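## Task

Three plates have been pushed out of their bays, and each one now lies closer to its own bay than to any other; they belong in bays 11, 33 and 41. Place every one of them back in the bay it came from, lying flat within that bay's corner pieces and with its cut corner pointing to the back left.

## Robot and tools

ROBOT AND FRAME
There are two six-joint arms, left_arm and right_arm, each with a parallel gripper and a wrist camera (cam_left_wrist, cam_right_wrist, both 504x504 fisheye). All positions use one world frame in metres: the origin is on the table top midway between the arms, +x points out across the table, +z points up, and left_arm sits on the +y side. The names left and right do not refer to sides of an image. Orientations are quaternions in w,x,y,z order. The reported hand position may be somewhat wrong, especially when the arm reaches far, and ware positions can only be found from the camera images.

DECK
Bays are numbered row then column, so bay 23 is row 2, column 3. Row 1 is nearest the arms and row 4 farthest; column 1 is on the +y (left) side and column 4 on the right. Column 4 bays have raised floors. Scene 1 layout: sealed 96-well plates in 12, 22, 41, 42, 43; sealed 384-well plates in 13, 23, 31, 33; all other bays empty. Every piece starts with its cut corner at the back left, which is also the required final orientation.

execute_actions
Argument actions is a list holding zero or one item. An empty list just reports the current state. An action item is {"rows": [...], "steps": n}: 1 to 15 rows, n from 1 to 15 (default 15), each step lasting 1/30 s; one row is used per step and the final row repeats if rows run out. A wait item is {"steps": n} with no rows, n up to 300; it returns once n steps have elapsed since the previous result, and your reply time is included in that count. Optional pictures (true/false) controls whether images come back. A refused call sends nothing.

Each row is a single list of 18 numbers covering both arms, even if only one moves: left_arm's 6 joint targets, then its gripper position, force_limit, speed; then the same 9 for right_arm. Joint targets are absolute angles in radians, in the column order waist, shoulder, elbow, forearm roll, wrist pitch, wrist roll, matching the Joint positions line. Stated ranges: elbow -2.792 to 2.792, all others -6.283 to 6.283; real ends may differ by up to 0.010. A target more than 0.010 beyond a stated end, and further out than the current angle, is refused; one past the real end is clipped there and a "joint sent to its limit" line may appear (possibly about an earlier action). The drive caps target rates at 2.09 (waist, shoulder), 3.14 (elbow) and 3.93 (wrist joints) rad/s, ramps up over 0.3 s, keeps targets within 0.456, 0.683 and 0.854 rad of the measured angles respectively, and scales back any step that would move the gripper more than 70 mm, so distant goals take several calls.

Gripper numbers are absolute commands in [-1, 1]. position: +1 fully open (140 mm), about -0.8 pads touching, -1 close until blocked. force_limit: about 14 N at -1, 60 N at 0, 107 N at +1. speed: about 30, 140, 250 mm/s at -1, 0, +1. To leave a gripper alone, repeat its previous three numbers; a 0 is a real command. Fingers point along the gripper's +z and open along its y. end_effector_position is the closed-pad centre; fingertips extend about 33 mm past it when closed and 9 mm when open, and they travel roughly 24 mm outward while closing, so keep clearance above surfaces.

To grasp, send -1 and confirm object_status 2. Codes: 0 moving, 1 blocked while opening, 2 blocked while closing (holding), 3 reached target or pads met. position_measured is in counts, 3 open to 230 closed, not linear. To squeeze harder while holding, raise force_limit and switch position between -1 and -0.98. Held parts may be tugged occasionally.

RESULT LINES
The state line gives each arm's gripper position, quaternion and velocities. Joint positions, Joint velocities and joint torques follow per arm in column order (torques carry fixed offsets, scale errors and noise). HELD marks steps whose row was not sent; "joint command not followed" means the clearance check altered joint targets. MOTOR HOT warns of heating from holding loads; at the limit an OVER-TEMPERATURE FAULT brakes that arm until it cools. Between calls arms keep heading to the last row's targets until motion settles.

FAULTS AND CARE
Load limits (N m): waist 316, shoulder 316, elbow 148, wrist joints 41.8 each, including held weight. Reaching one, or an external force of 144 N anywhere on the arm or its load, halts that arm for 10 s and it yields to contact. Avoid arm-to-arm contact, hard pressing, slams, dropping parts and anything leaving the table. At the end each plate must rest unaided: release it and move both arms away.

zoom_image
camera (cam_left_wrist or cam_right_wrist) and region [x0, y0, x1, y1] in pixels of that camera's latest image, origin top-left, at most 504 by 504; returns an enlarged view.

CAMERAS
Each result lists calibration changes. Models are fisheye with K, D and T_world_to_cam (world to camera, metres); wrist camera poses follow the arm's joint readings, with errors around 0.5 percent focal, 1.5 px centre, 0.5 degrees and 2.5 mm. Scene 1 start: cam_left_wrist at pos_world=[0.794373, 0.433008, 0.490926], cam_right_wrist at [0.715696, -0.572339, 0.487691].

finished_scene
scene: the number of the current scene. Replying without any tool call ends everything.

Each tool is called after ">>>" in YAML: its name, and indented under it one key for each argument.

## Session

>>> execute_actions:
  actions: []

Scene clock: 0.00 s of 9600.00 s.
left_arm: end_effector_position=(+0.7155, +0.4391, +0.3219) position_measured=3 object_status=3 end_effector_quat_wxyz=(+0.000, +0.995, -0.100, +0.000) end_effector_velocity=(-0.000, -0.000, +0.001) end_effector_angular_velocity=(-0.001, -0.002, -0.000) | right_arm: end_effector_position=(+0.6514, -0.5635, +0.3233) position_measured=3 object_status=3 end_effector_quat_wxyz=(-0.000, +0.997, -0.082, +0.000) end_effector_velocity=(-0.000, -0.001, -0.000) end_effector_angular_velocity=(-0.002, +0.001, -0.000)
Joint positions: left_arm=[-0.052  0.165  1.603 -0.001  1.373  1.517] | right_arm=[-0.053  0.163  1.603  0.001  1.375  1.518]
Joint velocities: left_arm=[-0.    -0.002  0.    -0.001 -0.001  0.   ] | right_arm=[-0.     0.     0.    -0.002 -0.     0.   ]
Joint torques (N m, as the joint torque sensors report them, + toward a larger angle): no reading

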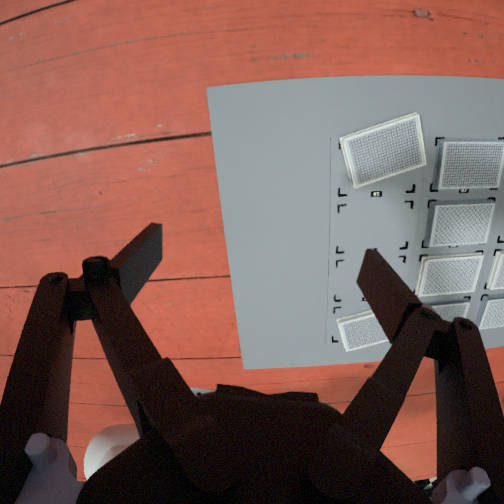

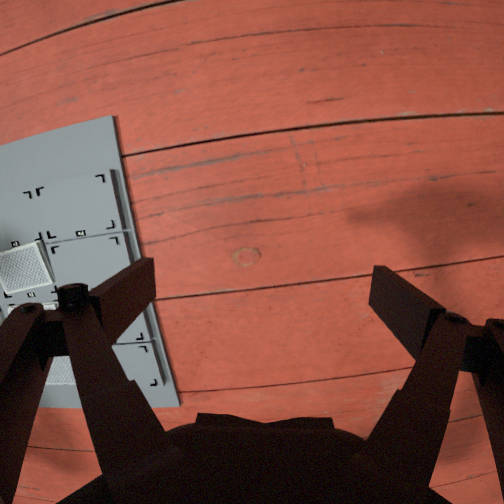

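>>> execute_actions:
  actions:
    - {"rows":[[-0.3001,0.337,1.6095,0,1.195,2.639,1,0,0,-0.053,0.163,1.603,0,1.375,1.518,1,0,0]],"steps":15}
  pictures: false

>>> execute_actions:
  actions:
    - {"steps":18}

>>> zoom_image:
  camera: "cam_left_wrist"
  region: [190,100,410,270]

Scene clock: 5.23 s of 9600.00 s.
left_arm: end_effector_position=(+0.7330, +0.2963, +0.2302) position_measured=3 object_status=3 end_effector_quat_wxyz=(+0.000, +0.820, -0.572, +0.000) end_effector_velocity=(-0.010, -0.340, -0.220) end_effector_angular_velocity=(+0.001, -0.000, -2.596) | right_arm: end_effector_position=(+0.6512, -0.5638, +0.3233) position_measured=3 object_status=3 end_effector_quat_wxyz=(+0.000, +0.997, -0.082, +0.000) end_effector_velocity=(+0.000, -0.001, +0.000) end_effector_angular_velocity=(-0.001, -0.001, -0.000)
Joint positions: left_arm=[-0.241  0.296  1.608 -0.     1.237  2.345] | right_arm=[-0.053  0.163  1.603  0.     1.375  1.518]
Joint velocities: left_arm=[-0.438  0.303  0.01   0.001 -0.312  2.157] | right_arm=[-0.    -0.    -0.001 -0.001 -0.001 -0.   ]
Joint torques (N m, as the joint torque sensors report them, + toward a larger angle): left_arm=[ -2.63 -73.94 -39.66   3.28  -0.79   0.03] | right_arm=[ -1.62 -55.98 -39.46   4.11   0.    -0.29]
Steps of this call (steps 1 to 90: nothing new was sent; then 1.73 s passed at rest; steps 91 to 105: all 15 steps of this action). Readings (joint positions | what the end effector reports):
91: left_arm=[-0.052 0.165 1.603 -0.001 1.373 1.517] | right_arm=[-0.053 0.163 1.603 0.001 1.375 1.518] | left_arm position_measured=3 object_status=3 | right_arm position_measured=3 object_status=3
92: left_arm=[-0.054 0.166 1.603 -0.001 1.371 1.526] | right_arm=[-0.053 0.163 1.603 0.001 1.375 1.518] | left_arm position_measured=3 object_status=3 | right_arm position_measured=3 object_status=3
94: left_arm=[-0.071 0.178 1.604 -0.001 1.359 1.585] | right_arm=[-0.053 0.163 1.603 0.001 1.375 1.518] | left_arm position_measured=3 object_status=3 | right_arm position_measured=3 object_status=3
98: left_arm=[-0.136 0.224 1.605 -0.001 1.312 1.832] | right_arm=[-0.053 0.163 1.603 0.000 1.375 1.518] | left_arm position_measured=3 object_status=3 | right_arm position_measured=3 object_status=3
105: the state above

Scene clock: 5.83 s of 9600.00 s.
left_arm: end_effector_position=(+0.7296, +0.2504, +0.2000) position_measured=3 object_status=3 end_effector_quat_wxyz=(-0.000, +0.707, -0.707, +0.000) end_effector_velocity=(-0.001, +0.000, -0.001) end_effector_angular_velocity=(+0.001, +0.003, +0.001) | right_arm: end_effector_position=(+0.6512, -0.5638, +0.3233) position_measured=3 object_status=3 end_effector_quat_wxyz=(+0.000, +0.997, -0.082, +0.000) end_effector_velocity=(+0.000, +0.000, +0.000) end_effector_angular_velocity=(-0.001, -0.000, +0.001)
Joint positions: left_arm=[-0.3    0.337  1.61   0.     1.195  2.639] | right_arm=[-0.053  0.163  1.603 -0.     1.375  1.518]
Joint velocities: left_arm=[ 0.     0.001  0.001 -0.     0.001 -0.001] | right_arm=[ 0.001 -0.    -0.    -0.001 -0.    -0.   ]
Joint torques (N m, as the joint torque sensors report them, + toward a larger angle): left_arm=[ -1.61 -75.41 -38.65   3.81  -0.29   0.16] | right_arm=[ -3.06 -56.3  -39.29   4.09   0.08  -0.2 ]
Steps of this call (steps 1 to 18: the robot went on to your last target). Readings (joint positions | what the end effector reports):
1: left_arm=[-0.256 0.306 1.608 -0.000 1.227 2.418] | right_arm=[-0.053 0.163 1.603 0.000 1.375 1.518] | left_arm position_measured=3 object_status=3 | right_arm position_measured=3 object_status=3
2: left_arm=[-0.269 0.316 1.609 -0.000 1.217 2.486] | right_arm=[-0.053 0.163 1.603 0.000 1.375 1.518] | left_arm position_measured=3 object_status=3 | right_arm position_measured=3 object_status=3
4: left_arm=[-0.290 0.330 1.609 -0.000 1.202 2.588] | right_arm=[-0.053 0.163 1.603 0.000 1.375 1.518] | left_arm position_measured=3 object_status=3 | right_arm position_measured=3 object_status=3
8: left_arm=[-0.300 0.337 1.610 0.000 1.195 2.639] | right_arm=[-0.053 0.163 1.603 0.000 1.375 1.518] | left_arm position_measured=3 object_status=3 | right_arm position_measured=3 object_status=3
18: the state above
camera_calibration (this result's frames):
cam_left_wrist: T_world_to_cam=[[-0.991534, -0.127347, -0.0253604, 0.764104], [-0.125864, 0.894593, 0.428792, -0.218928], [-0.0319183, 0.428354, -0.903047, 0.283251], [0, 0, 0, 1]] pos_world=[0.739121, 0.171827, 0.369041]
cam_right_wrist: T_world_to_cam=[[-0.120212, -0.99234, -0.0284535, -0.468237], [-0.964026, 0.109842, 0.242049, 0.634715], [-0.23707, 0.0565272, -0.969847, 0.675007], [0, 0, 0, 1]] pos_world=[0.715618, -0.572525, 0.487698]

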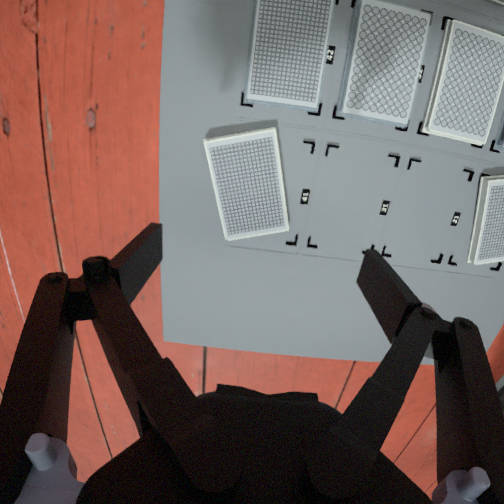

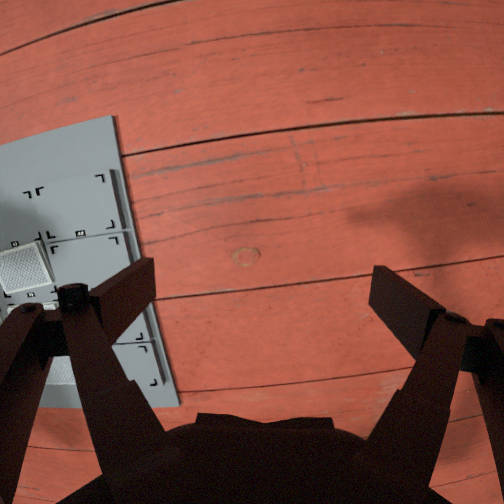

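Region (190, 100, 410, 270) of cam_left_wrist's 504x504 image, scaled by 2.291, with more detail than that image has; it fills the top 389 rows of this view, and the rest is white.

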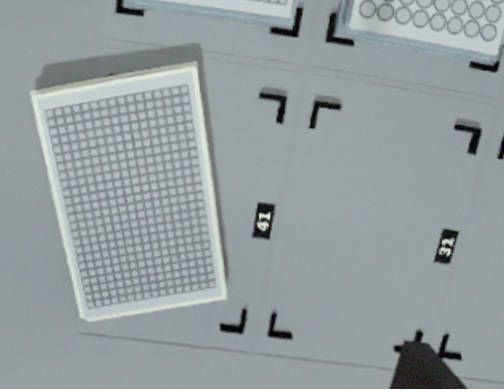

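>>> execute_actions:
  actions:
    - {"rows":[[-0.2949,0.4403,1.6779,0,1.0234,2.356,0.55,0,0,-0.053,0.163,1.603,0,1.375,1.518,1,0,0]],"steps":14}
  pictures: false

>>> execute_actions:
  actions:
    - {"rows":[[-0.2949,0.4796,1.7096,0,0.9524,2.356,0.55,0,0,-0.053,0.163,1.603,0,1.375,1.518,1,0,0]],"steps":13}

Scene clock: 27.10 s of 9600.00 s.
left_arm: end_effector_position=(+0.7458, +0.2458, +0.0899) position_measured=59 object_status=0 end_effector_quat_wxyz=(+0.000, +0.801, -0.599, +0.000) end_effector_velocity=(+0.000, -0.000, -0.000) end_effector_angular_velocity=(-0.001, -0.000, +0.002) | right_arm: end_effector_position=(+0.6512, -0.5638, +0.3233) position_measured=3 object_status=3 end_effector_quat_wxyz=(+0.000, +0.997, -0.082, +0.000) end_effector_velocity=(+0.001, +0.000, +0.001) end_effector_angular_velocity=(+0.000, -0.001, -0.000)
Joint positions: left_arm=[-0.295  0.44   1.678 -0.     1.023  2.356] | right_arm=[-0.053  0.163  1.603 -0.     1.375  1.518]
Joint velocities: left_arm=[ 0.     0.     0.001 -0.    -0.001 -0.001] | right_arm=[ 0.    -0.    -0.001  0.001 -0.     0.   ]
Joint torques (N m, as the joint torque sensors report them, + toward a larger angle): left_arm=[ -3.33 -78.22 -34.55   3.07  -0.45   0.36] | right_arm=[ -2.62 -55.58 -39.5    4.22   0.02  -0.26]
Steps of this call (steps 1 to 15: the robot went on to your last target; steps 16 to 90: nothing new was sent; then 17.80 s passed at rest; steps 91 to 104: all 14 steps of this action). Readings (joint positions | what the end effector reports):
91: left_arm=[-0.300 0.337 1.610 -0.000 1.195 2.639] | right_arm=[-0.053 0.163 1.603 -0.000 1.375 1.518] | left_arm position_measured=3 object_status=0 | right_arm position_measured=3 object_status=3
92: left_arm=[-0.300 0.340 1.611 -0.000 1.189 2.630] | right_arm=[-0.053 0.163 1.603 -0.000 1.375 1.518] | left_arm position_measured=6 object_status=0 | right_arm position_measured=3 object_status=3
94: left_arm=[-0.299 0.361 1.626 -0.000 1.153 2.571] | right_arm=[-0.053 0.163 1.603 -0.000 1.375 1.518] | left_arm position_measured=22 object_status=0 | right_arm position_measured=3 object_status=3
98: left_arm=[-0.296 0.425 1.668 -0.000 1.050 2.399] | right_arm=[-0.053 0.163 1.603 -0.000 1.375 1.518] | left_arm position_measured=52 object_status=0 | right_arm position_measured=3 object_status=3
104: the state above

Scene clock: 27.53 s of 9600.00 s.
left_arm: end_effector_position=(+0.7458, +0.2459, +0.0460) position_measured=59 object_status=3 end_effector_quat_wxyz=(+0.000, +0.801, -0.599, +0.000) end_effector_velocity=(+0.000, -0.000, +0.000) end_effector_angular_velocity=(-0.000, +0.000, +0.001) | right_arm: end_effector_position=(+0.6512, -0.5638, +0.3233) position_measured=3 object_status=3 end_effector_quat_wxyz=(+0.000, +0.997, -0.082, +0.000) end_effector_velocity=(-0.000, -0.000, -0.000) end_effector_angular_velocity=(-0.000, +0.001, -0.000)
Joint positions: left_arm=[-0.295  0.48   1.71  -0.     0.952  2.356] | right_arm=[-0.053  0.163  1.603 -0.     1.375  1.518]
Joint velocities: left_arm=[ 0.     0.    -0.    -0.001 -0.    -0.001] | right_arm=[-0.  0.  0. -0.  0.  0.]
Joint torques (N m, as the joint torque sensors report them, + toward a larger angle): left_arm=[ -0.09 -86.34 -36.19   2.89  -0.26  -0.05] | right_arm=[ -2.26 -55.54 -38.83   4.14   0.01  -0.31]
Steps of this call (steps 1 to 13: all 13 steps of this action). Readings (joint positions | what the end effector reports):
1: left_arm=[-0.295 0.440 1.678 -0.000 1.023 2.356] | right_arm=[-0.053 0.163 1.603 -0.000 1.375 1.518] | left_arm position_measured=59 object_status=3 | right_arm position_measured=3 object_status=3
2: left_arm=[-0.295 0.444 1.681 0.000 1.015 2.356] | right_arm=[-0.053 0.163 1.603 -0.000 1.375 1.518] | left_arm position_measured=59 object_status=3 | right_arm position_measured=3 object_status=3
4: left_arm=[-0.295 0.469 1.702 0.000 0.971 2.356] | right_arm=[-0.053 0.163 1.603 -0.000 1.375 1.518] | left_arm position_measured=59 object_status=3 | right_arm position_measured=3 object_status=3
8: left_arm=[-0.295 0.480 1.710 -0.000 0.953 2.356] | right_arm=[-0.053 0.163 1.603 -0.000 1.375 1.518] | left_arm position_measured=59 object_status=3 | right_arm position_measured=3 object_status=3
13: the state above
camera_calibration (this result's frames):
cam_left_wrist: T_world_to_cam=[[-0.914417, -0.403987, -0.0252007, 0.786199], [-0.374941, 0.821923, 0.428791, 0.0568508], [-0.152513, 0.401542, -0.903052, 0.243101], [0, 0, 0, 1]] pos_world=[0.777306, 0.173272, 0.214968]
cam_right_wrist: T_world_to_cam=[[-0.120213, -0.99234, -0.0284553, -0.468237], [-0.964021, 0.109841, 0.24207, 0.634712], [-0.23709, 0.0565315, -0.969841, 0.675009], [0, 0, 0, 1]] pos_world=[0.715625, -0.572527, 0.487683]

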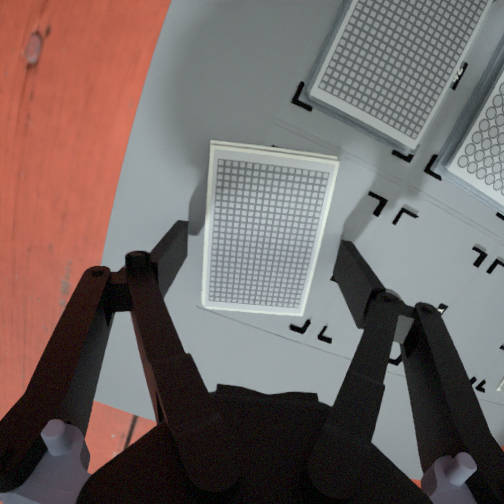

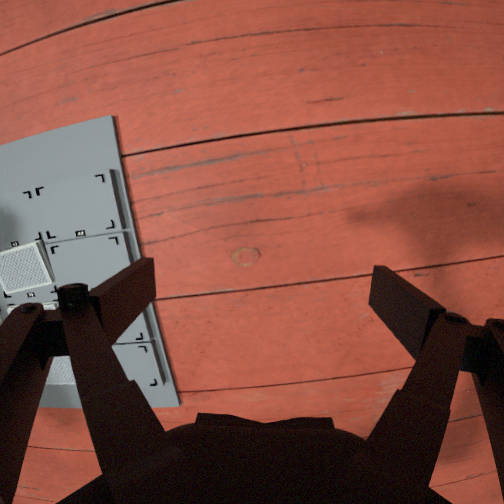

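>>> execute_actions:
  actions:
    - {"rows":[[-0.2949,0.4796,1.7096,0,0.9524,2.356,-1,0,-0.5,-0.053,0.163,1.603,0,1.375,1.518,1,0,0]],"steps":15}
  pictures: false

>>> execute_actions:
  actions:
    - {"steps":6}
  pictures: false

Scene clock: 34.77 s of 9600.00 s.
left_arm: end_effector_position=(+0.7458, +0.2459, +0.0460) position_measured=110 object_status=0 end_effector_quat_wxyz=(-0.000, +0.801, -0.599, +0.000) end_effector_velocity=(+0.001, -0.000, +0.000) end_effector_angular_velocity=(-0.001, -0.001, -0.000) | right_arm: end_effector_position=(+0.6512, -0.5638, +0.3233) position_measured=3 object_status=3 end_effector_quat_wxyz=(+0.000, +0.997, -0.082, +0.000) end_effector_velocity=(+0.000, +0.000, +0.000) end_effector_angular_velocity=(+0.000, -0.001, -0.000)
Joint positions: left_arm=[-0.295  0.48   1.71   0.     0.952  2.356] | right_arm=[-0.053  0.163  1.603 -0.     1.375  1.518]
Joint velocities: left_arm=[-0.     0.    -0.001  0.    -0.     0.   ] | right_arm=[ 0.     0.    -0.     0.    -0.001  0.   ]
Joint torques (N m, as the joint torque sensors report them, + toward a larger angle): left_arm=[ -3.19 -76.76 -30.78   3.36  -0.1    0.26] | right_arm=[ -1.78 -55.83 -39.65   4.12   0.05  -0.34]
Steps of this call (steps 1 to 15: the robot went on to your last target; steps 16 to 90: nothing new was sent; then 3.73 s passed at rest; steps 91 to 105: all 15 steps of this action). Readings (joint positions | what the end effector reports):
91: left_arm=[-0.295 0.480 1.710 0.000 0.952 2.356] | right_arm=[-0.053 0.163 1.603 -0.000 1.375 1.518] | left_arm position_measured=59 object_status=0 | right_arm position_measured=3 object_status=3
92: left_arm=[-0.295 0.480 1.710 0.000 0.952 2.356] | right_arm=[-0.053 0.163 1.603 -0.000 1.375 1.518] | left_arm position_measured=61 object_status=0 | right_arm position_measured=3 object_status=3
94: left_arm=[-0.295 0.480 1.710 0.000 0.952 2.356] | right_arm=[-0.053 0.163 1.603 -0.000 1.375 1.518] | left_arm position_measured=71 object_status=0 | right_arm position_measured=3 object_status=3
98: left_arm=[-0.295 0.480 1.710 0.000 0.952 2.356] | right_arm=[-0.053 0.163 1.603 -0.000 1.375 1.518] | left_arm position_measured=89 object_status=0 | right_arm position_measured=3 object_status=3
105: the state above

Scene clock: 34.97 s of 9600.00 s.
left_arm: end_effector_position=(+0.7458, +0.2459, +0.0460) position_measured=110 object_status=2 end_effector_quat_wxyz=(-0.000, +0.801, -0.599, +0.000) end_effector_velocity=(-0.000, +0.000, -0.001) end_effector_angular_velocity=(+0.001, +0.002, -0.001) | right_arm: end_effector_position=(+0.6512, -0.5638, +0.3233) position_measured=3 object_status=3 end_effector_quat_wxyz=(+0.000, +0.997, -0.082, +0.000) end_effector_velocity=(+0.000, -0.000, +0.000) end_effector_angular_velocity=(-0.001, +0.000, -0.001)
Joint positions: left_arm=[-0.295  0.48   1.71   0.     0.952  2.356] | right_arm=[-0.053  0.163  1.603 -0.     1.375  1.518]
Joint velocities: left_arm=[-0.     0.001  0.     0.     0.     0.001] | right_arm=[ 0.     0.    -0.001 -0.001  0.001  0.001]
Joint torques (N m, as the joint torque sensors report them, + toward a larger angle): left_arm=[  0.69 -77.85 -30.68   2.99  -0.3    0.04] | right_arm=[ -2.57 -55.39 -39.14   4.27   0.02  -0.31]
Steps of this call (steps 1 to 6: the robot went on to your last target). Readings (joint positions | what the end effector reports):
1: left_arm=[-0.295 0.480 1.710 0.000 0.952 2.356] | right_arm=[-0.053 0.163 1.603 -0.000 1.375 1.518] | left_arm position_measured=110 object_status=0 | right_arm position_measured=3 object_status=3
2: left_arm=[-0.295 0.480 1.710 0.000 0.952 2.356] | right_arm=[-0.053 0.163 1.603 -0.000 1.375 1.518] | left_arm position_measured=110 object_status=0 | right_arm position_measured=3 object_status=3
4: left_arm=[-0.295 0.480 1.710 0.000 0.952 2.356] | right_arm=[-0.053 0.163 1.603 -0.000 1.375 1.518] | left_arm position_measured=110 object_status=2 | right_arm position_measured=3 object_status=3
6: the state above

>>> execute_actions:
  actions:
    - {"rows":[[-0.2949,0.4492,1.6851,0,1.0073,2.356,-1,0,-0.5,-0.053,0.163,1.603,0,1.375,1.518,1,0,0]],"steps":10}
  pictures: false

>>> execute_actions:
  actions:
    - {"rows":[[-0.3035,0.425,1.755,0,0.9616,2.633,-1,0,-0.5,-0.053,0.163,1.603,0,1.375,1.518,1,0,0]],"steps":12}
  pictures: false

>>> execute_actions:
  actions:
    - {"rows":[[-0.3035,0.4357,1.7623,0,0.9436,2.633,-1,0,-0.5,-0.053,0.163,1.603,0,1.375,1.518,1,0,0]],"steps":10}

>>> zoom_image:
  camera: "cam_left_wrist"
  region: [160,110,400,360]

Scene clock: 50.50 s of 9600.00 s.
left_arm: end_effector_position=(+0.7459, +0.2458, +0.0799) position_measured=111 object_status=2 end_effector_quat_wxyz=(-0.000, +0.801, -0.599, +0.000) end_effector_velocity=(-0.001, +0.000, +0.000) end_effector_angular_velocity=(+0.001, +0.002, +0.000) | right_arm: end_effector_position=(+0.6512, -0.5638, +0.3233) position_measured=3 object_status=3 end_effector_quat_wxyz=(+0.000, +0.997, -0.082, +0.000) end_effector_velocity=(+0.000, -0.000, +0.000) end_effector_angular_velocity=(+0.000, -0.001, -0.000)
Joint positions: left_arm=[-0.295  0.449  1.685  0.     1.007  2.356] | right_arm=[-0.053  0.163  1.603 -0.     1.375  1.518]
Joint velocities: left_arm=[-0.    -0.    -0.     0.     0.003 -0.   ] | right_arm=[-0.    -0.    -0.001  0.    -0.    -0.   ]
Joint torques (N m, as the joint torque sensors report them, + toward a larger angle): left_arm=[ -1.2  -83.29 -36.6    3.86  -0.48   0.29] | right_arm=[ -1.98 -56.24 -39.86   4.17   0.11  -0.34]
Steps of this call (steps 1 to 15: the robot went on to your last target; steps 16 to 90: nothing new was sent; then 12.20 s passed at rest; steps 91 to 100: all 10 steps of this action). Readings (joint positions | what the end effector reports):
91: left_arm=[-0.295 0.480 1.710 0.000 0.953 2.356] | right_arm=[-0.053 0.163 1.603 -0.000 1.375 1.518] | left_arm position_measured=110 object_status=2 | right_arm position_measured=3 object_status=3
92: left_arm=[-0.295 0.476 1.707 -0.000 0.960 2.356] | right_arm=[-0.053 0.163 1.603 -0.000 1.375 1.518] | left_arm position_measured=110 object_status=2 | right_arm position_measured=3 object_status=3
94: left_arm=[-0.295 0.455 1.689 -0.000 0.997 2.356] | right_arm=[-0.053 0.163 1.603 -0.000 1.375 1.518] | left_arm position_measured=111 object_status=2 | right_arm position_measured=3 object_status=3
98: left_arm=[-0.295 0.449 1.685 0.000 1.007 2.356] | right_arm=[-0.053 0.163 1.603 -0.000 1.375 1.518] | left_arm position_measured=111 object_status=2 | right_arm position_measured=3 object_status=3
100: the state above

Scene clock: 50.90 s of 9600.00 s.
left_arm: end_effector_position=(+0.7190, +0.2534, +0.0650) position_measured=111 object_status=2 end_effector_quat_wxyz=(+0.000, +0.708, -0.706, +0.000) end_effector_velocity=(-0.001, +0.000, -0.000) end_effector_angular_velocity=(+0.000, +0.000, -0.003) | right_arm: end_effector_position=(+0.6512, -0.5638, +0.3233) position_measured=3 object_status=3 end_effector_quat_wxyz=(+0.000, +0.997, -0.082, +0.000) end_effector_velocity=(-0.000, -0.000, -0.000) end_effector_angular_velocity=(+0.002, -0.000, -0.002)
Joint positions: left_arm=[-0.303  0.425  1.755 -0.     0.962  2.633] | right_arm=[-0.053  0.163  1.603 -0.     1.375  1.518]
Joint velocities: left_arm=[-0.    -0.     0.002  0.    -0.001  0.003] | right_arm=[-0.001 -0.     0.     0.002  0.     0.   ]
Joint torques (N m, as the joint torque sensors report them, + toward a larger angle): left_arm=[ -0.08 -82.46 -36.39   3.21  -0.63   0.09] | right_arm=[ -2.33 -55.71 -39.31   4.17   0.05  -0.26]
Steps of this call (steps 1 to 12: all 12 steps of this action). Readings (joint positions | what the end effector reports):
1: left_arm=[-0.295 0.449 1.685 0.000 1.007 2.356] | right_arm=[-0.053 0.163 1.603 -0.000 1.375 1.518] | left_arm position_measured=111 object_status=2 | right_arm position_measured=3 object_status=3
2: left_arm=[-0.295 0.449 1.688 0.000 1.006 2.365] | right_arm=[-0.053 0.163 1.603 -0.000 1.375 1.518] | left_arm position_measured=111 object_status=2 | right_arm position_measured=3 object_status=3
4: left_arm=[-0.297 0.444 1.703 0.000 0.995 2.424] | right_arm=[-0.053 0.163 1.603 -0.000 1.375 1.518] | left_arm position_measured=111 object_status=2 | right_arm position_measured=3 object_status=3
8: left_arm=[-0.303 0.427 1.750 -0.000 0.965 2.610] | right_arm=[-0.053 0.163 1.603 -0.000 1.375 1.518] | left_arm position_measured=111 object_status=2 | right_arm position_measured=3 object_status=3
12: the state above

Scene clock: 51.23 s of 9600.00 s.
left_arm: end_effector_position=(+0.7190, +0.2534, +0.0540) position_measured=111 object_status=2 end_effector_quat_wxyz=(+0.000, +0.708, -0.707, +0.000) end_effector_velocity=(-0.000, +0.000, +0.000) end_effector_angular_velocity=(-0.000, -0.000, +0.000) | right_arm: end_effector_position=(+0.6512, -0.5638, +0.3233) position_measured=3 object_status=3 end_effector_quat_wxyz=(+0.000, +0.997, -0.082, +0.000) end_effector_velocity=(+0.001, -0.000, +0.001) end_effector_angular_velocity=(+0.000, -0.001, +0.000)
Joint positions: left_arm=[-0.304  0.436  1.762 -0.     0.944  2.633] | right_arm=[-0.053  0.163  1.603 -0.     1.375  1.518]
Joint velocities: left_arm=[ 0.    -0.001  0.001 -0.    -0.     0.   ] | right_arm=[-0.     0.    -0.001  0.     0.    -0.001]
Joint torques (N m, as the joint torque sensors report them, + toward a larger angle): left_arm=[  0.47 -81.94 -35.91   3.49  -0.68   0.07] | right_arm=[ -1.33 -55.98 -39.46   4.11   0.11  -0.36]
Steps of this call (steps 1 to 10: all 10 steps of this action). Readings (joint positions | what the end effector reports):
1: left_arm=[-0.303 0.425 1.755 -0.000 0.961 2.633] | right_arm=[-0.053 0.163 1.603 -0.000 1.375 1.518] | left_arm position_measured=111 object_status=2 | right_arm position_measured=3 object_status=3
2: left_arm=[-0.303 0.428 1.757 -0.000 0.955 2.633] | right_arm=[-0.053 0.163 1.603 -0.000 1.375 1.518] | left_arm position_measured=111 object_status=2 | right_arm position_measured=3 object_status=3
4: left_arm=[-0.304 0.435 1.762 -0.000 0.945 2.633] | right_arm=[-0.053 0.163 1.603 -0.000 1.375 1.518] | left_arm position_measured=111 object_status=2 | right_arm position_measured=3 object_status=3
8: left_arm=[-0.304 0.436 1.762 -0.000 0.944 2.633] | right_arm=[-0.053 0.163 1.603 -0.000 1.375 1.518] | left_arm position_measured=111 object_status=2 | right_arm position_measured=3 object_status=3
10: the state above
camera_calibration (this result's frames):
cam_left_wrist: T_world_to_cam=[[-0.991202, -0.129943, -0.0251635, 0.750705], [-0.128122, 0.89428, 0.428774, -0.158595], [-0.0332131, 0.428226, -0.903061, 0.150748], [0, 0, 0, 1]] pos_world=[0.728788, 0.174823, 0.223026]
cam_right_wrist: T_world_to_cam=[[-0.120213, -0.99234, -0.0284554, -0.468237], [-0.964021, 0.109841, 0.24207, 0.634711], [-0.23709, 0.0565315, -0.969841, 0.675009], [0, 0, 0, 1]] pos_world=[0.715625, -0.572527, 0.487683]

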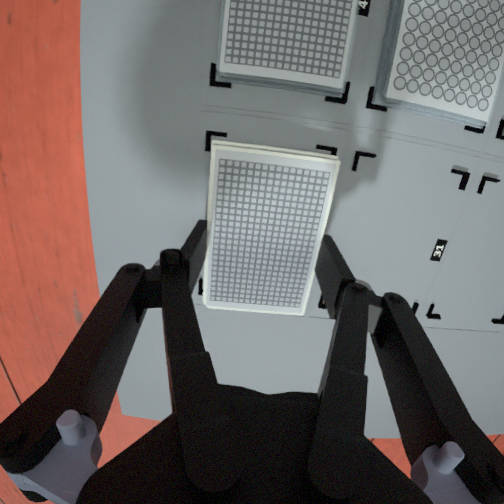

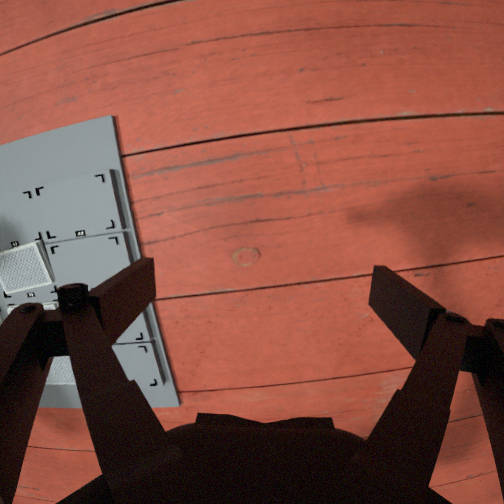

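Region (160, 110, 400, 360) of cam_left_wrist's 504x504 image, scaled by 2.016, with more detail than that image has; it fills the left 484 columns of this view, and the rest is white.

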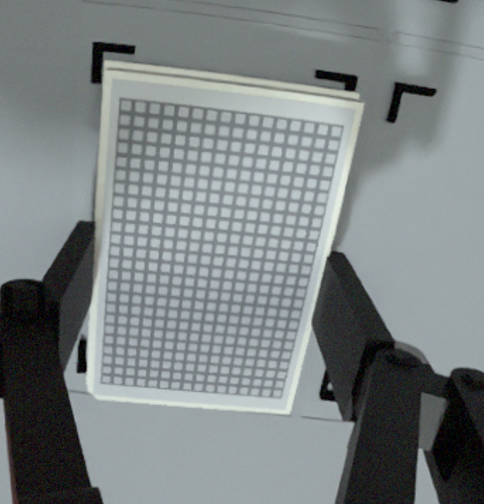

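>>> execute_actions:
  actions:
    - {"rows":[[-0.3035,0.4429,1.7575,0,0.9412,2.633,-1,0,-0.5,-0.053,0.163,1.603,0,1.375,1.518,1,0,0]],"steps":10}

>>> zoom_image:
  camera: "cam_left_wrist"
  region: [160,110,400,360]

Scene clock: 59.03 s of 9600.00 s.
left_arm: end_effector_position=(+0.7219, +0.2519, +0.0510) position_measured=111 object_status=2 end_effector_quat_wxyz=(-0.000, +0.708, -0.707, -0.000) end_effector_velocity=(+0.000, -0.000, -0.000) end_effector_angular_velocity=(-0.000, -0.000, -0.001) | right_arm: end_effector_position=(+0.6512, -0.5638, +0.3233) position_measured=3 object_status=3 end_effector_quat_wxyz=(+0.000, +0.997, -0.082, +0.000) end_effector_velocity=(+0.000, -0.000, -0.000) end_effector_angular_velocity=(-0.001, -0.000, +0.001)
Joint positions: left_arm=[-0.303  0.443  1.758  0.     0.941  2.633] | right_arm=[-0.053  0.163  1.603 -0.     1.375  1.518]
Joint velocities: left_arm=[-0.     0.    -0.    -0.    -0.001  0.001] | right_arm=[-0.    -0.     0.    -0.001 -0.    -0.   ]
Joint torques (N m, as the joint torque sensors report them, + toward a larger angle): left_arm=[ -0.41 -80.95 -34.74   2.95  -0.17  -0.13] | right_arm=[ -1.88 -56.22 -39.01   4.02   0.    -0.25]
Steps of this call (steps 1 to 15: the robot went on to your last target; steps 16 to 90: nothing new was sent; then 4.47 s passed at rest; steps 91 to 100: all 10 steps of this action). Readings (joint positions | what the end effector reports):
91: left_arm=[-0.303 0.436 1.762 -0.000 0.944 2.633] | right_arm=[-0.053 0.163 1.603 -0.000 1.375 1.518] | left_arm position_measured=111 object_status=2 | right_arm position_measured=3 object_status=3
92: left_arm=[-0.303 0.438 1.760 0.000 0.943 2.633] | right_arm=[-0.053 0.163 1.603 -0.000 1.375 1.518] | left_arm position_measured=111 object_status=2 | right_arm position_measured=3 object_status=3
94: left_arm=[-0.303 0.443 1.758 0.000 0.941 2.633] | right_arm=[-0.053 0.163 1.603 -0.000 1.375 1.518] | left_arm position_measured=111 object_status=2 | right_arm position_measured=3 object_status=3
98: left_arm=[-0.303 0.443 1.758 0.000 0.941 2.633] | right_arm=[-0.053 0.163 1.603 -0.000 1.375 1.518] | left_arm position_measured=111 object_status=2 | right_arm position_measured=3 object_status=3
100: the state above
camera_calibration (this result's frames):
cam_left_wrist: T_world_to_cam=[[-0.9912, -0.129945, -0.0252295, 0.75333], [-0.12815, 0.894247, 0.428837, -0.155554], [-0.0331637, 0.428296, -0.90303, 0.148732], [0, 0, 0, 1]] pos_world=[0.731699, 0.173294, 0.220022]
cam_right_wrist: T_world_to_cam=[[-0.120213, -0.99234, -0.0284551, -0.468237], [-0.964021, 0.109841, 0.24207, 0.634711], [-0.23709, 0.0565313, -0.969841, 0.675009], [0, 0, 0, 1]] pos_world=[0.715625, -0.572527, 0.487683]

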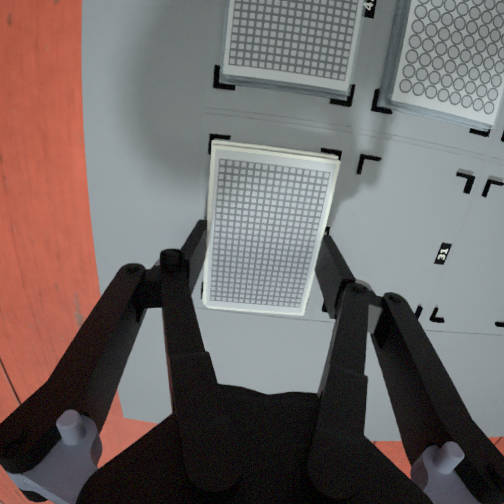

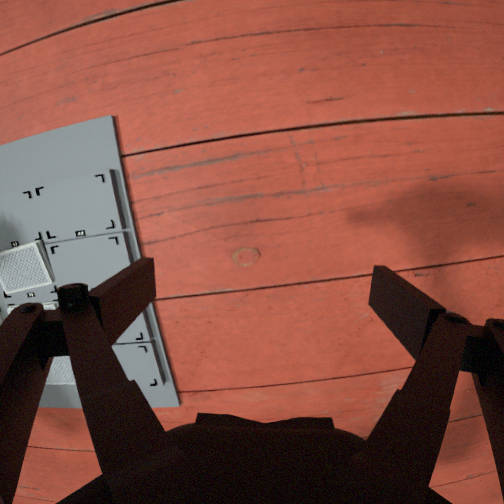

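Region (160, 110, 400, 360) of cam_left_wrist's 504x504 image, scaled by 2.016, with more detail than that image has; it fills the left 484 columns of this view, and the rest is white.

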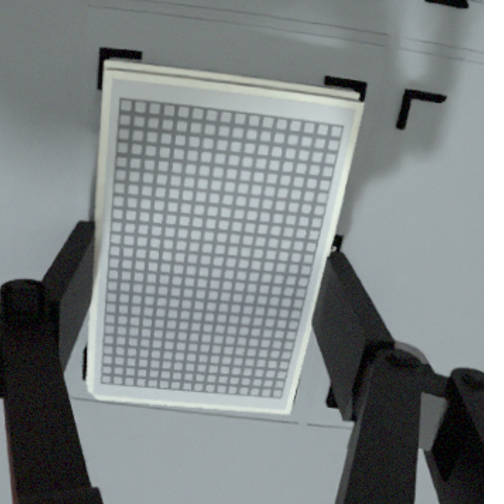

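>>> execute_actions:
  actions:
    - {"rows":[[-0.3035,0.4477,1.7609,0,0.933,2.633,-1,0,-0.5,-0.053,0.163,1.603,0,1.375,1.518,1,0,0]],"steps":9}

Scene clock: 63.67 s of 9600.00 s.
left_arm: end_effector_position=(+0.7219, +0.2518, +0.0461) position_measured=111 object_status=2 end_effector_quat_wxyz=(+0.000, +0.708, -0.707, +0.000) end_effector_velocity=(-0.001, +0.000, -0.002) end_effector_angular_velocity=(+0.001, +0.002, -0.001) | right_arm: end_effector_position=(+0.6512, -0.5638, +0.3233) position_measured=3 object_status=3 end_effector_quat_wxyz=(+0.000, +0.997, -0.082, +0.000) end_effector_velocity=(+0.000, -0.000, +0.001) end_effector_angular_velocity=(-0.001, -0.000, +0.001)
Joint positions: left_arm=[-0.304  0.448  1.761 -0.     0.933  2.633] | right_arm=[-0.053  0.163  1.603 -0.     1.375  1.518]
Joint velocities: left_arm=[ 0.     0.001  0.001  0.    -0.001  0.001] | right_arm=[ 0.    -0.    -0.001 -0.001  0.    -0.   ]
Joint torques (N m, as the joint torque sensors report them, + toward a larger angle): left_arm=[ -0.57 -79.47 -34.1    3.58  -0.84   0.01] | right_arm=[ -2.27 -56.78 -39.45   4.18   0.16  -0.37]
Steps of this call (steps 1 to 15: the robot went on to your last target; steps 16 to 90: nothing new was sent; then 1.33 s passed at rest; steps 91 to 99: all 9 steps of this action). Readings (joint positions | what the end effector reports):
91: left_arm=[-0.304 0.443 1.758 0.000 0.941 2.633] | right_arm=[-0.053 0.163 1.603 -0.000 1.375 1.518] | left_arm position_measured=111 object_status=2 | right_arm position_measured=3 object_status=3
92: left_arm=[-0.304 0.445 1.759 -0.000 0.937 2.633] | right_arm=[-0.053 0.163 1.603 -0.000 1.375 1.518] | left_arm position_measured=111 object_status=2 | right_arm position_measured=3 object_status=3
94: left_arm=[-0.304 0.448 1.761 -0.000 0.933 2.633] | right_arm=[-0.053 0.163 1.603 -0.000 1.375 1.518] | left_arm position_measured=111 object_status=2 | right_arm position_measured=3 object_status=3
98: left_arm=[-0.304 0.448 1.761 -0.000 0.933 2.633] | right_arm=[-0.053 0.163 1.603 -0.000 1.375 1.518] | left_arm position_measured=111 object_status=2 | right_arm position_measured=3 object_status=3
99: the state above
camera_calibration (this result's frames):
cam_left_wrist: T_world_to_cam=[[-0.991198, -0.129971, -0.0251916, 0.753155], [-0.128161, 0.894299, 0.428724, -0.153365], [-0.0331929, 0.428179, -0.903084, 0.144344], [0, 0, 0, 1]] pos_world=[0.731661, 0.173238, 0.21508]
cam_right_wrist: T_world_to_cam=[[-0.120213, -0.99234, -0.0284553, -0.468237], [-0.964021, 0.109841, 0.24207, 0.634712], [-0.23709, 0.0565314, -0.969841, 0.675009], [0, 0, 0, 1]] pos_world=[0.715625, -0.572527, 0.487683]

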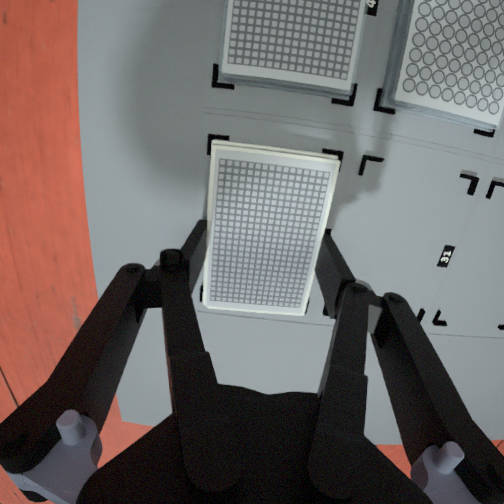

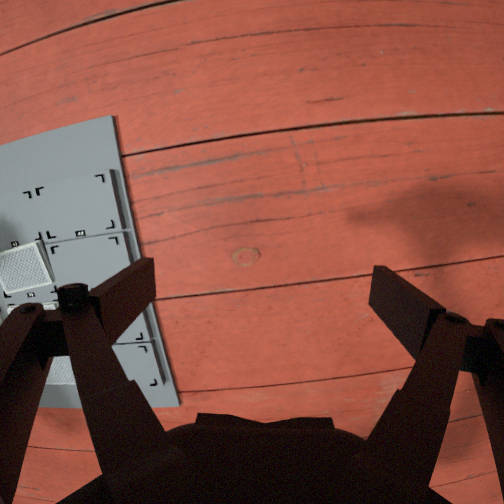

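>>> execute_actions:
  actions:
    - {"rows":[[-0.3035,0.4477,1.7609,0,0.933,2.633,0.45,0,-0.5,-0.053,0.163,1.603,0,1.375,1.518,1,0,0]],"steps":11}
  pictures: false

>>> execute_actions:
  actions:
    - {"rows":[[-0.3035,0.3757,1.7099,0,1.056,2.633,0.45,0,-0.5,-0.053,0.163,1.603,0,1.375,1.518,1,0,0]],"steps":12}

>>> execute_actions:
  actions:
    - {"rows":[[-0.6544,-0.0872,2.097,0,1.1318,2.285,1,0,0,-0.053,0.163,1.603,0,1.375,1.518,1,0,0]],"steps":15}
  pictures: false

>>> execute_actions:
  actions:
    - {"steps":18}

Scene clock: 72.97 s of 9600.00 s.
left_arm: end_effector_position=(+0.7219, +0.2518, +0.0460) position_measured=72 object_status=0 end_effector_quat_wxyz=(-0.000, +0.708, -0.707, -0.000) end_effector_velocity=(+0.000, -0.000, -0.000) end_effector_angular_velocity=(-0.000, -0.000, +0.001) | right_arm: end_effector_position=(+0.6512, -0.5638, +0.3233) position_measured=3 object_status=3 end_effector_quat_wxyz=(+0.000, +0.997, -0.082, +0.000) end_effector_velocity=(+0.000, +0.001, +0.000) end_effector_angular_velocity=(+0.002, -0.001, -0.000)
Joint positions: left_arm=[-0.303  0.448  1.761  0.     0.933  2.633] | right_arm=[-0.053  0.163  1.603 -0.     1.375  1.518]
Joint velocities: left_arm=[-0.     0.001 -0.    -0.    -0.001 -0.001] | right_arm=[ 0.    -0.    -0.001  0.002  0.     0.   ]
Joint torques (N m, as the joint torque sensors report them, + toward a larger angle): left_arm=[  1.15 -82.23 -33.82   3.55  -0.75  -0.12] | right_arm=[ -3.6  -55.26 -39.33   3.98  -0.01  -0.25]
Steps of this call (steps 1 to 15: the robot went on to your last target; steps 16 to 90: nothing new was sent; then 5.93 s passed at rest; steps 91 to 101: all 11 steps of this action). Readings (joint positions | what the end effector reports):
91: left_arm=[-0.303 0.448 1.761 0.000 0.933 2.633] | right_arm=[-0.053 0.163 1.603 -0.000 1.375 1.518] | left_arm position_measured=111 object_status=0 | right_arm position_measured=3 object_status=3
92: left_arm=[-0.303 0.448 1.761 0.000 0.933 2.633] | right_arm=[-0.053 0.163 1.603 -0.000 1.375 1.518] | left_arm position_measured=111 object_status=0 | right_arm position_measured=3 object_status=3
94: left_arm=[-0.303 0.448 1.761 0.000 0.933 2.633] | right_arm=[-0.053 0.163 1.603 -0.000 1.375 1.518] | left_arm position_measured=99 object_status=0 | right_arm position_measured=3 object_status=3
98: left_arm=[-0.303 0.448 1.761 0.000 0.933 2.633] | right_arm=[-0.053 0.163 1.603 -0.000 1.375 1.518] | left_arm position_measured=81 object_status=0 | right_arm position_measured=3 object_status=3
101: the state above

Scene clock: 73.37 s of 9600.00 s.
left_arm: end_effector_position=(+0.7188, +0.2536, +0.1214) position_measured=72 object_status=3 end_effector_quat_wxyz=(+0.000, +0.708, -0.707, -0.000) end_effector_velocity=(-0.000, -0.000, -0.001) end_effector_angular_velocity=(+0.000, +0.002, +0.001) | right_arm: end_effector_position=(+0.6512, -0.5638, +0.3233) position_measured=3 object_status=3 end_effector_quat_wxyz=(+0.000, +0.997, -0.082, +0.000) end_effector_velocity=(+0.000, +0.001, +0.000) end_effector_angular_velocity=(+0.001, -0.001, +0.001)
Joint positions: left_arm=[-0.303  0.376  1.71   0.     1.056  2.633] | right_arm=[-0.053  0.163  1.603 -0.     1.375  1.518]
Joint velocities: left_arm=[-0.     0.001 -0.    -0.001  0.001 -0.   ] | right_arm=[ 0.     0.    -0.     0.001  0.    -0.001]
Joint torques (N m, as the joint torque sensors report them, + toward a larger angle): left_arm=[  1.4  -76.34 -36.82   3.41  -0.28   0.17] | right_arm=[ -1.37 -56.72 -39.52   4.21  -0.08  -0.45]
Steps of this call (steps 1 to 12: all 12 steps of this action). Readings (joint positions | what the end effector reports):
1: left_arm=[-0.303 0.448 1.761 0.000 0.933 2.633] | right_arm=[-0.053 0.163 1.603 -0.000 1.375 1.518] | left_arm position_measured=72 object_status=0 | right_arm position_measured=3 object_status=3
2: left_arm=[-0.303 0.444 1.758 0.000 0.941 2.633] | right_arm=[-0.053 0.163 1.603 -0.000 1.375 1.518] | left_arm position_measured=72 object_status=0 | right_arm position_measured=3 object_status=3
4: left_arm=[-0.303 0.413 1.736 0.000 0.994 2.633] | right_arm=[-0.053 0.163 1.603 -0.000 1.375 1.518] | left_arm position_measured=72 object_status=0 | right_arm position_measured=3 object_status=3
8: left_arm=[-0.303 0.375 1.710 0.000 1.055 2.633] | right_arm=[-0.053 0.163 1.603 -0.000 1.375 1.518] | left_arm position_measured=72 object_status=3 | right_arm position_measured=3 object_status=3
12: the state above
camera_calibration (this result's frames):
cam_left_wrist: T_world_to_cam=[[-0.9912, -0.129964, -0.0251252, 0.752205], [-0.128121, 0.894228, 0.428884, -0.187737], [-0.033272, 0.428329, -0.90301, 0.211545], [0, 0, 0, 1]] pos_world=[0.728572, 0.175029, 0.290444]
cam_right_wrist: T_world_to_cam=[[-0.120213, -0.99234, -0.0284553, -0.468237], [-0.964021, 0.109841, 0.24207, 0.634711], [-0.23709, 0.0565314, -0.969841, 0.675009], [0, 0, 0, 1]] pos_world=[0.715625, -0.572527, 0.487683]

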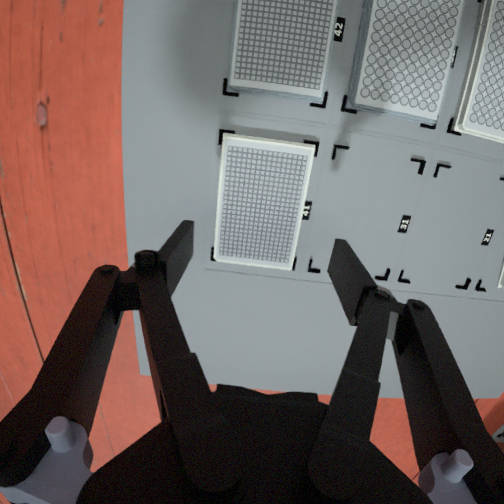

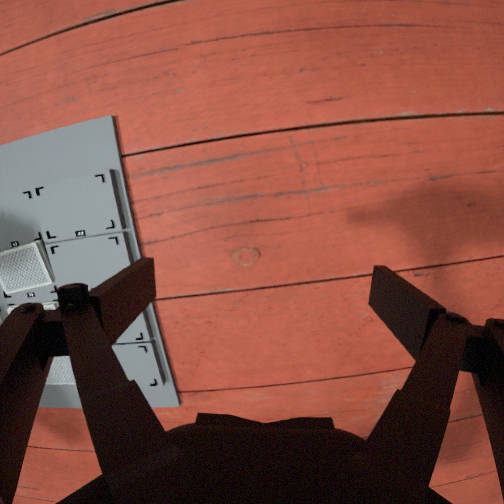

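Scene clock: 73.87 s of 9600.00 s.
left_arm: end_effector_position=(+0.5100, +0.2292, +0.1863) position_measured=3 object_status=0 end_effector_quat_wxyz=(+0.000, +0.707, -0.707, -0.000) end_effector_velocity=(-0.492, +0.041, +0.095) end_effector_angular_velocity=(-0.001, -0.002, -0.007) | right_arm: end_effector_position=(+0.6512, -0.5638, +0.3233) position_measured=3 object_status=3 end_effector_quat_wxyz=(+0.000, +0.997, -0.082, +0.000) end_effector_velocity=(-0.001, +0.000, -0.000) end_effector_angular_velocity=(-0.000, +0.002, -0.000)
Joint positions: left_arm=[-0.527  0.081  1.957 -0.     1.104  2.412] | right_arm=[-0.053  0.163  1.603 -0.     1.375  1.518]
Joint velocities: left_arm=[-0.543 -0.717  0.598  0.     0.116 -0.536] | right_arm=[ 0.    -0.     0.001 -0.     0.001  0.001]
Joint torques (N m, as the joint torque sensors report them, + toward a larger angle): left_arm=[  2.14 -46.07 -36.34   3.75  -0.1    0.06] | right_arm=[ -2.27 -56.41 -39.08   4.12   0.02  -0.25]
Steps of this call (steps 1 to 15: all 15 steps of this action). Readings (joint positions | what the end effector reports):
1: left_arm=[-0.304 0.376 1.710 0.000 1.056 2.633] | right_arm=[-0.053 0.163 1.603 -0.000 1.375 1.518] | left_arm position_measured=72 object_status=0 | right_arm position_measured=3 object_status=3
2: left_arm=[-0.307 0.371 1.714 0.000 1.057 2.630] | right_arm=[-0.053 0.163 1.603 -0.000 1.375 1.518] | left_arm position_measured=69 object_status=0 | right_arm position_measured=3 object_status=3
4: left_arm=[-0.331 0.340 1.741 0.000 1.062 2.605] | right_arm=[-0.053 0.163 1.603 -0.000 1.375 1.518] | left_arm position_measured=54 object_status=0 | right_arm position_measured=3 object_status=3
8: left_arm=[-0.402 0.246 1.819 -0.000 1.077 2.536] | right_arm=[-0.053 0.163 1.603 -0.000 1.375 1.518] | left_arm position_measured=23 object_status=0 | right_arm position_measured=3 object_status=3
15: the state above

Scene clock: 74.47 s of 9600.00 s.
left_arm: end_effector_position=(+0.3996, +0.2507, +0.2000) position_measured=3 object_status=3 end_effector_quat_wxyz=(+0.000, +0.707, -0.708, -0.000) end_effector_velocity=(-0.000, -0.000, +0.000) end_effector_angular_velocity=(-0.002, -0.001, -0.000) | right_arm: end_effector_position=(+0.6512, -0.5638, +0.3233) position_measured=3 object_status=3 end_effector_quat_wxyz=(+0.000, +0.997, -0.082, +0.000) end_effector_velocity=(+0.000, -0.000, +0.000) end_effector_angular_velocity=(-0.000, -0.001, +0.000)
Joint positions: left_arm=[-0.654 -0.087  2.097 -0.     1.132  2.285] | right_arm=[-0.053  0.163  1.603 -0.     1.375  1.518]
Joint velocities: left_arm=[-0.    -0.002  0.    -0.001 -0.001  0.   ] | right_arm=[-0.    -0.    -0.     0.    -0.001 -0.   ]
Joint torques (N m, as the joint torque sensors report them, + toward a larger angle): left_arm=[ -1.58 -31.32 -39.01   3.74  -0.45   0.14] | right_arm=[ -1.72 -55.64 -39.51   4.08   0.18  -0.21]
Steps of this call (steps 1 to 18: the robot went on to your last target). Readings (joint positions | what the end effector reports):
1: left_arm=[-0.545 0.057 1.977 -0.000 1.108 2.393] | right_arm=[-0.053 0.163 1.603 -0.000 1.375 1.518] | left_arm position_measured=3 object_status=0 | right_arm position_measured=3 object_status=3
2: left_arm=[-0.564 0.032 1.997 -0.000 1.112 2.375] | right_arm=[-0.053 0.163 1.603 -0.000 1.375 1.518] | left_arm position_measured=3 object_status=3 | right_arm position_measured=3 object_status=3
4: left_arm=[-0.602 -0.017 2.039 -0.000 1.120 2.337] | right_arm=[-0.053 0.163 1.603 -0.000 1.375 1.518] | left_arm position_measured=3 object_status=3 | right_arm position_measured=3 object_status=3
8: left_arm=[-0.653 -0.085 2.095 -0.000 1.131 2.287] | right_arm=[-0.053 0.163 1.603 -0.000 1.375 1.518] | left_arm position_measured=3 object_status=3 | right_arm position_measured=3 object_status=3
18: the state above
camera_calibration (this result's frames):
cam_left_wrist: T_world_to_cam=[[-0.991574, -0.127075, -0.0251432, 0.436865], [-0.125524, 0.894623, 0.428828, -0.260839], [-0.0319995, 0.428371, -0.903036, 0.272611], [0, 0, 0, 1]] pos_world=[0.409166, 0.172089, 0.369017]
cam_right_wrist: T_world_to_cam=[[-0.120213, -0.99234, -0.0284554, -0.468237], [-0.964021, 0.109841, 0.24207, 0.634712], [-0.23709, 0.0565315, -0.969842, 0.675009], [0, 0, 0, 1]] pos_world=[0.715625, -0.572527, 0.487683]

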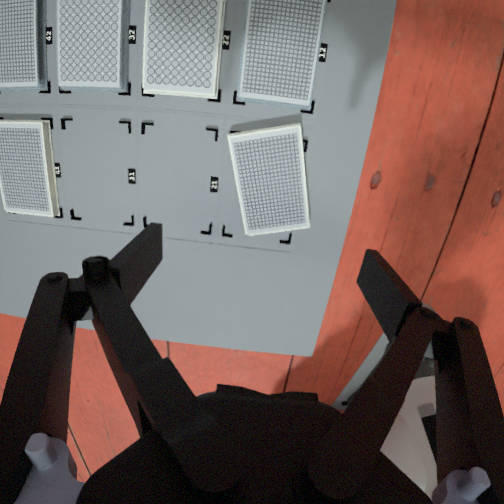

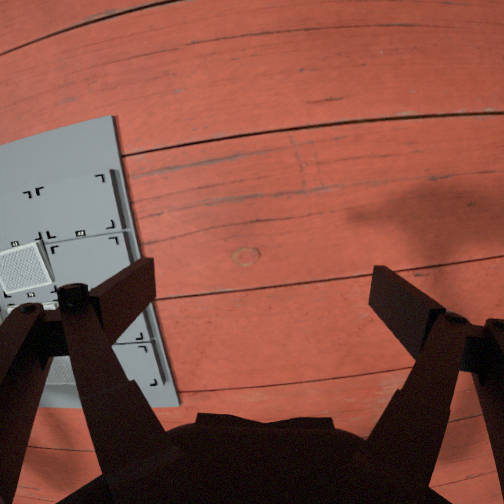

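>>> zoom_image:
  camera: "cam_left_wrist"
  region: [130,90,350,260]

Region (130, 90, 350, 260) of cam_left_wrist's 504x504 image, scaled by 2.291, with more detail than that image has; it fills the top 389 rows of this view, and the rest is white.

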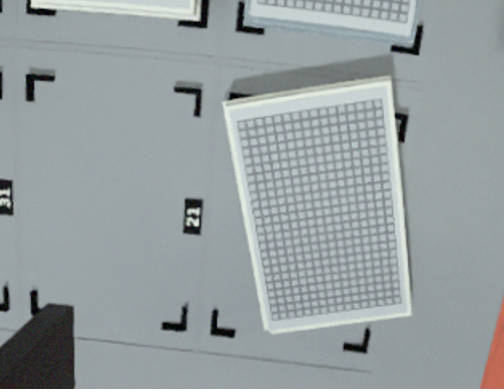

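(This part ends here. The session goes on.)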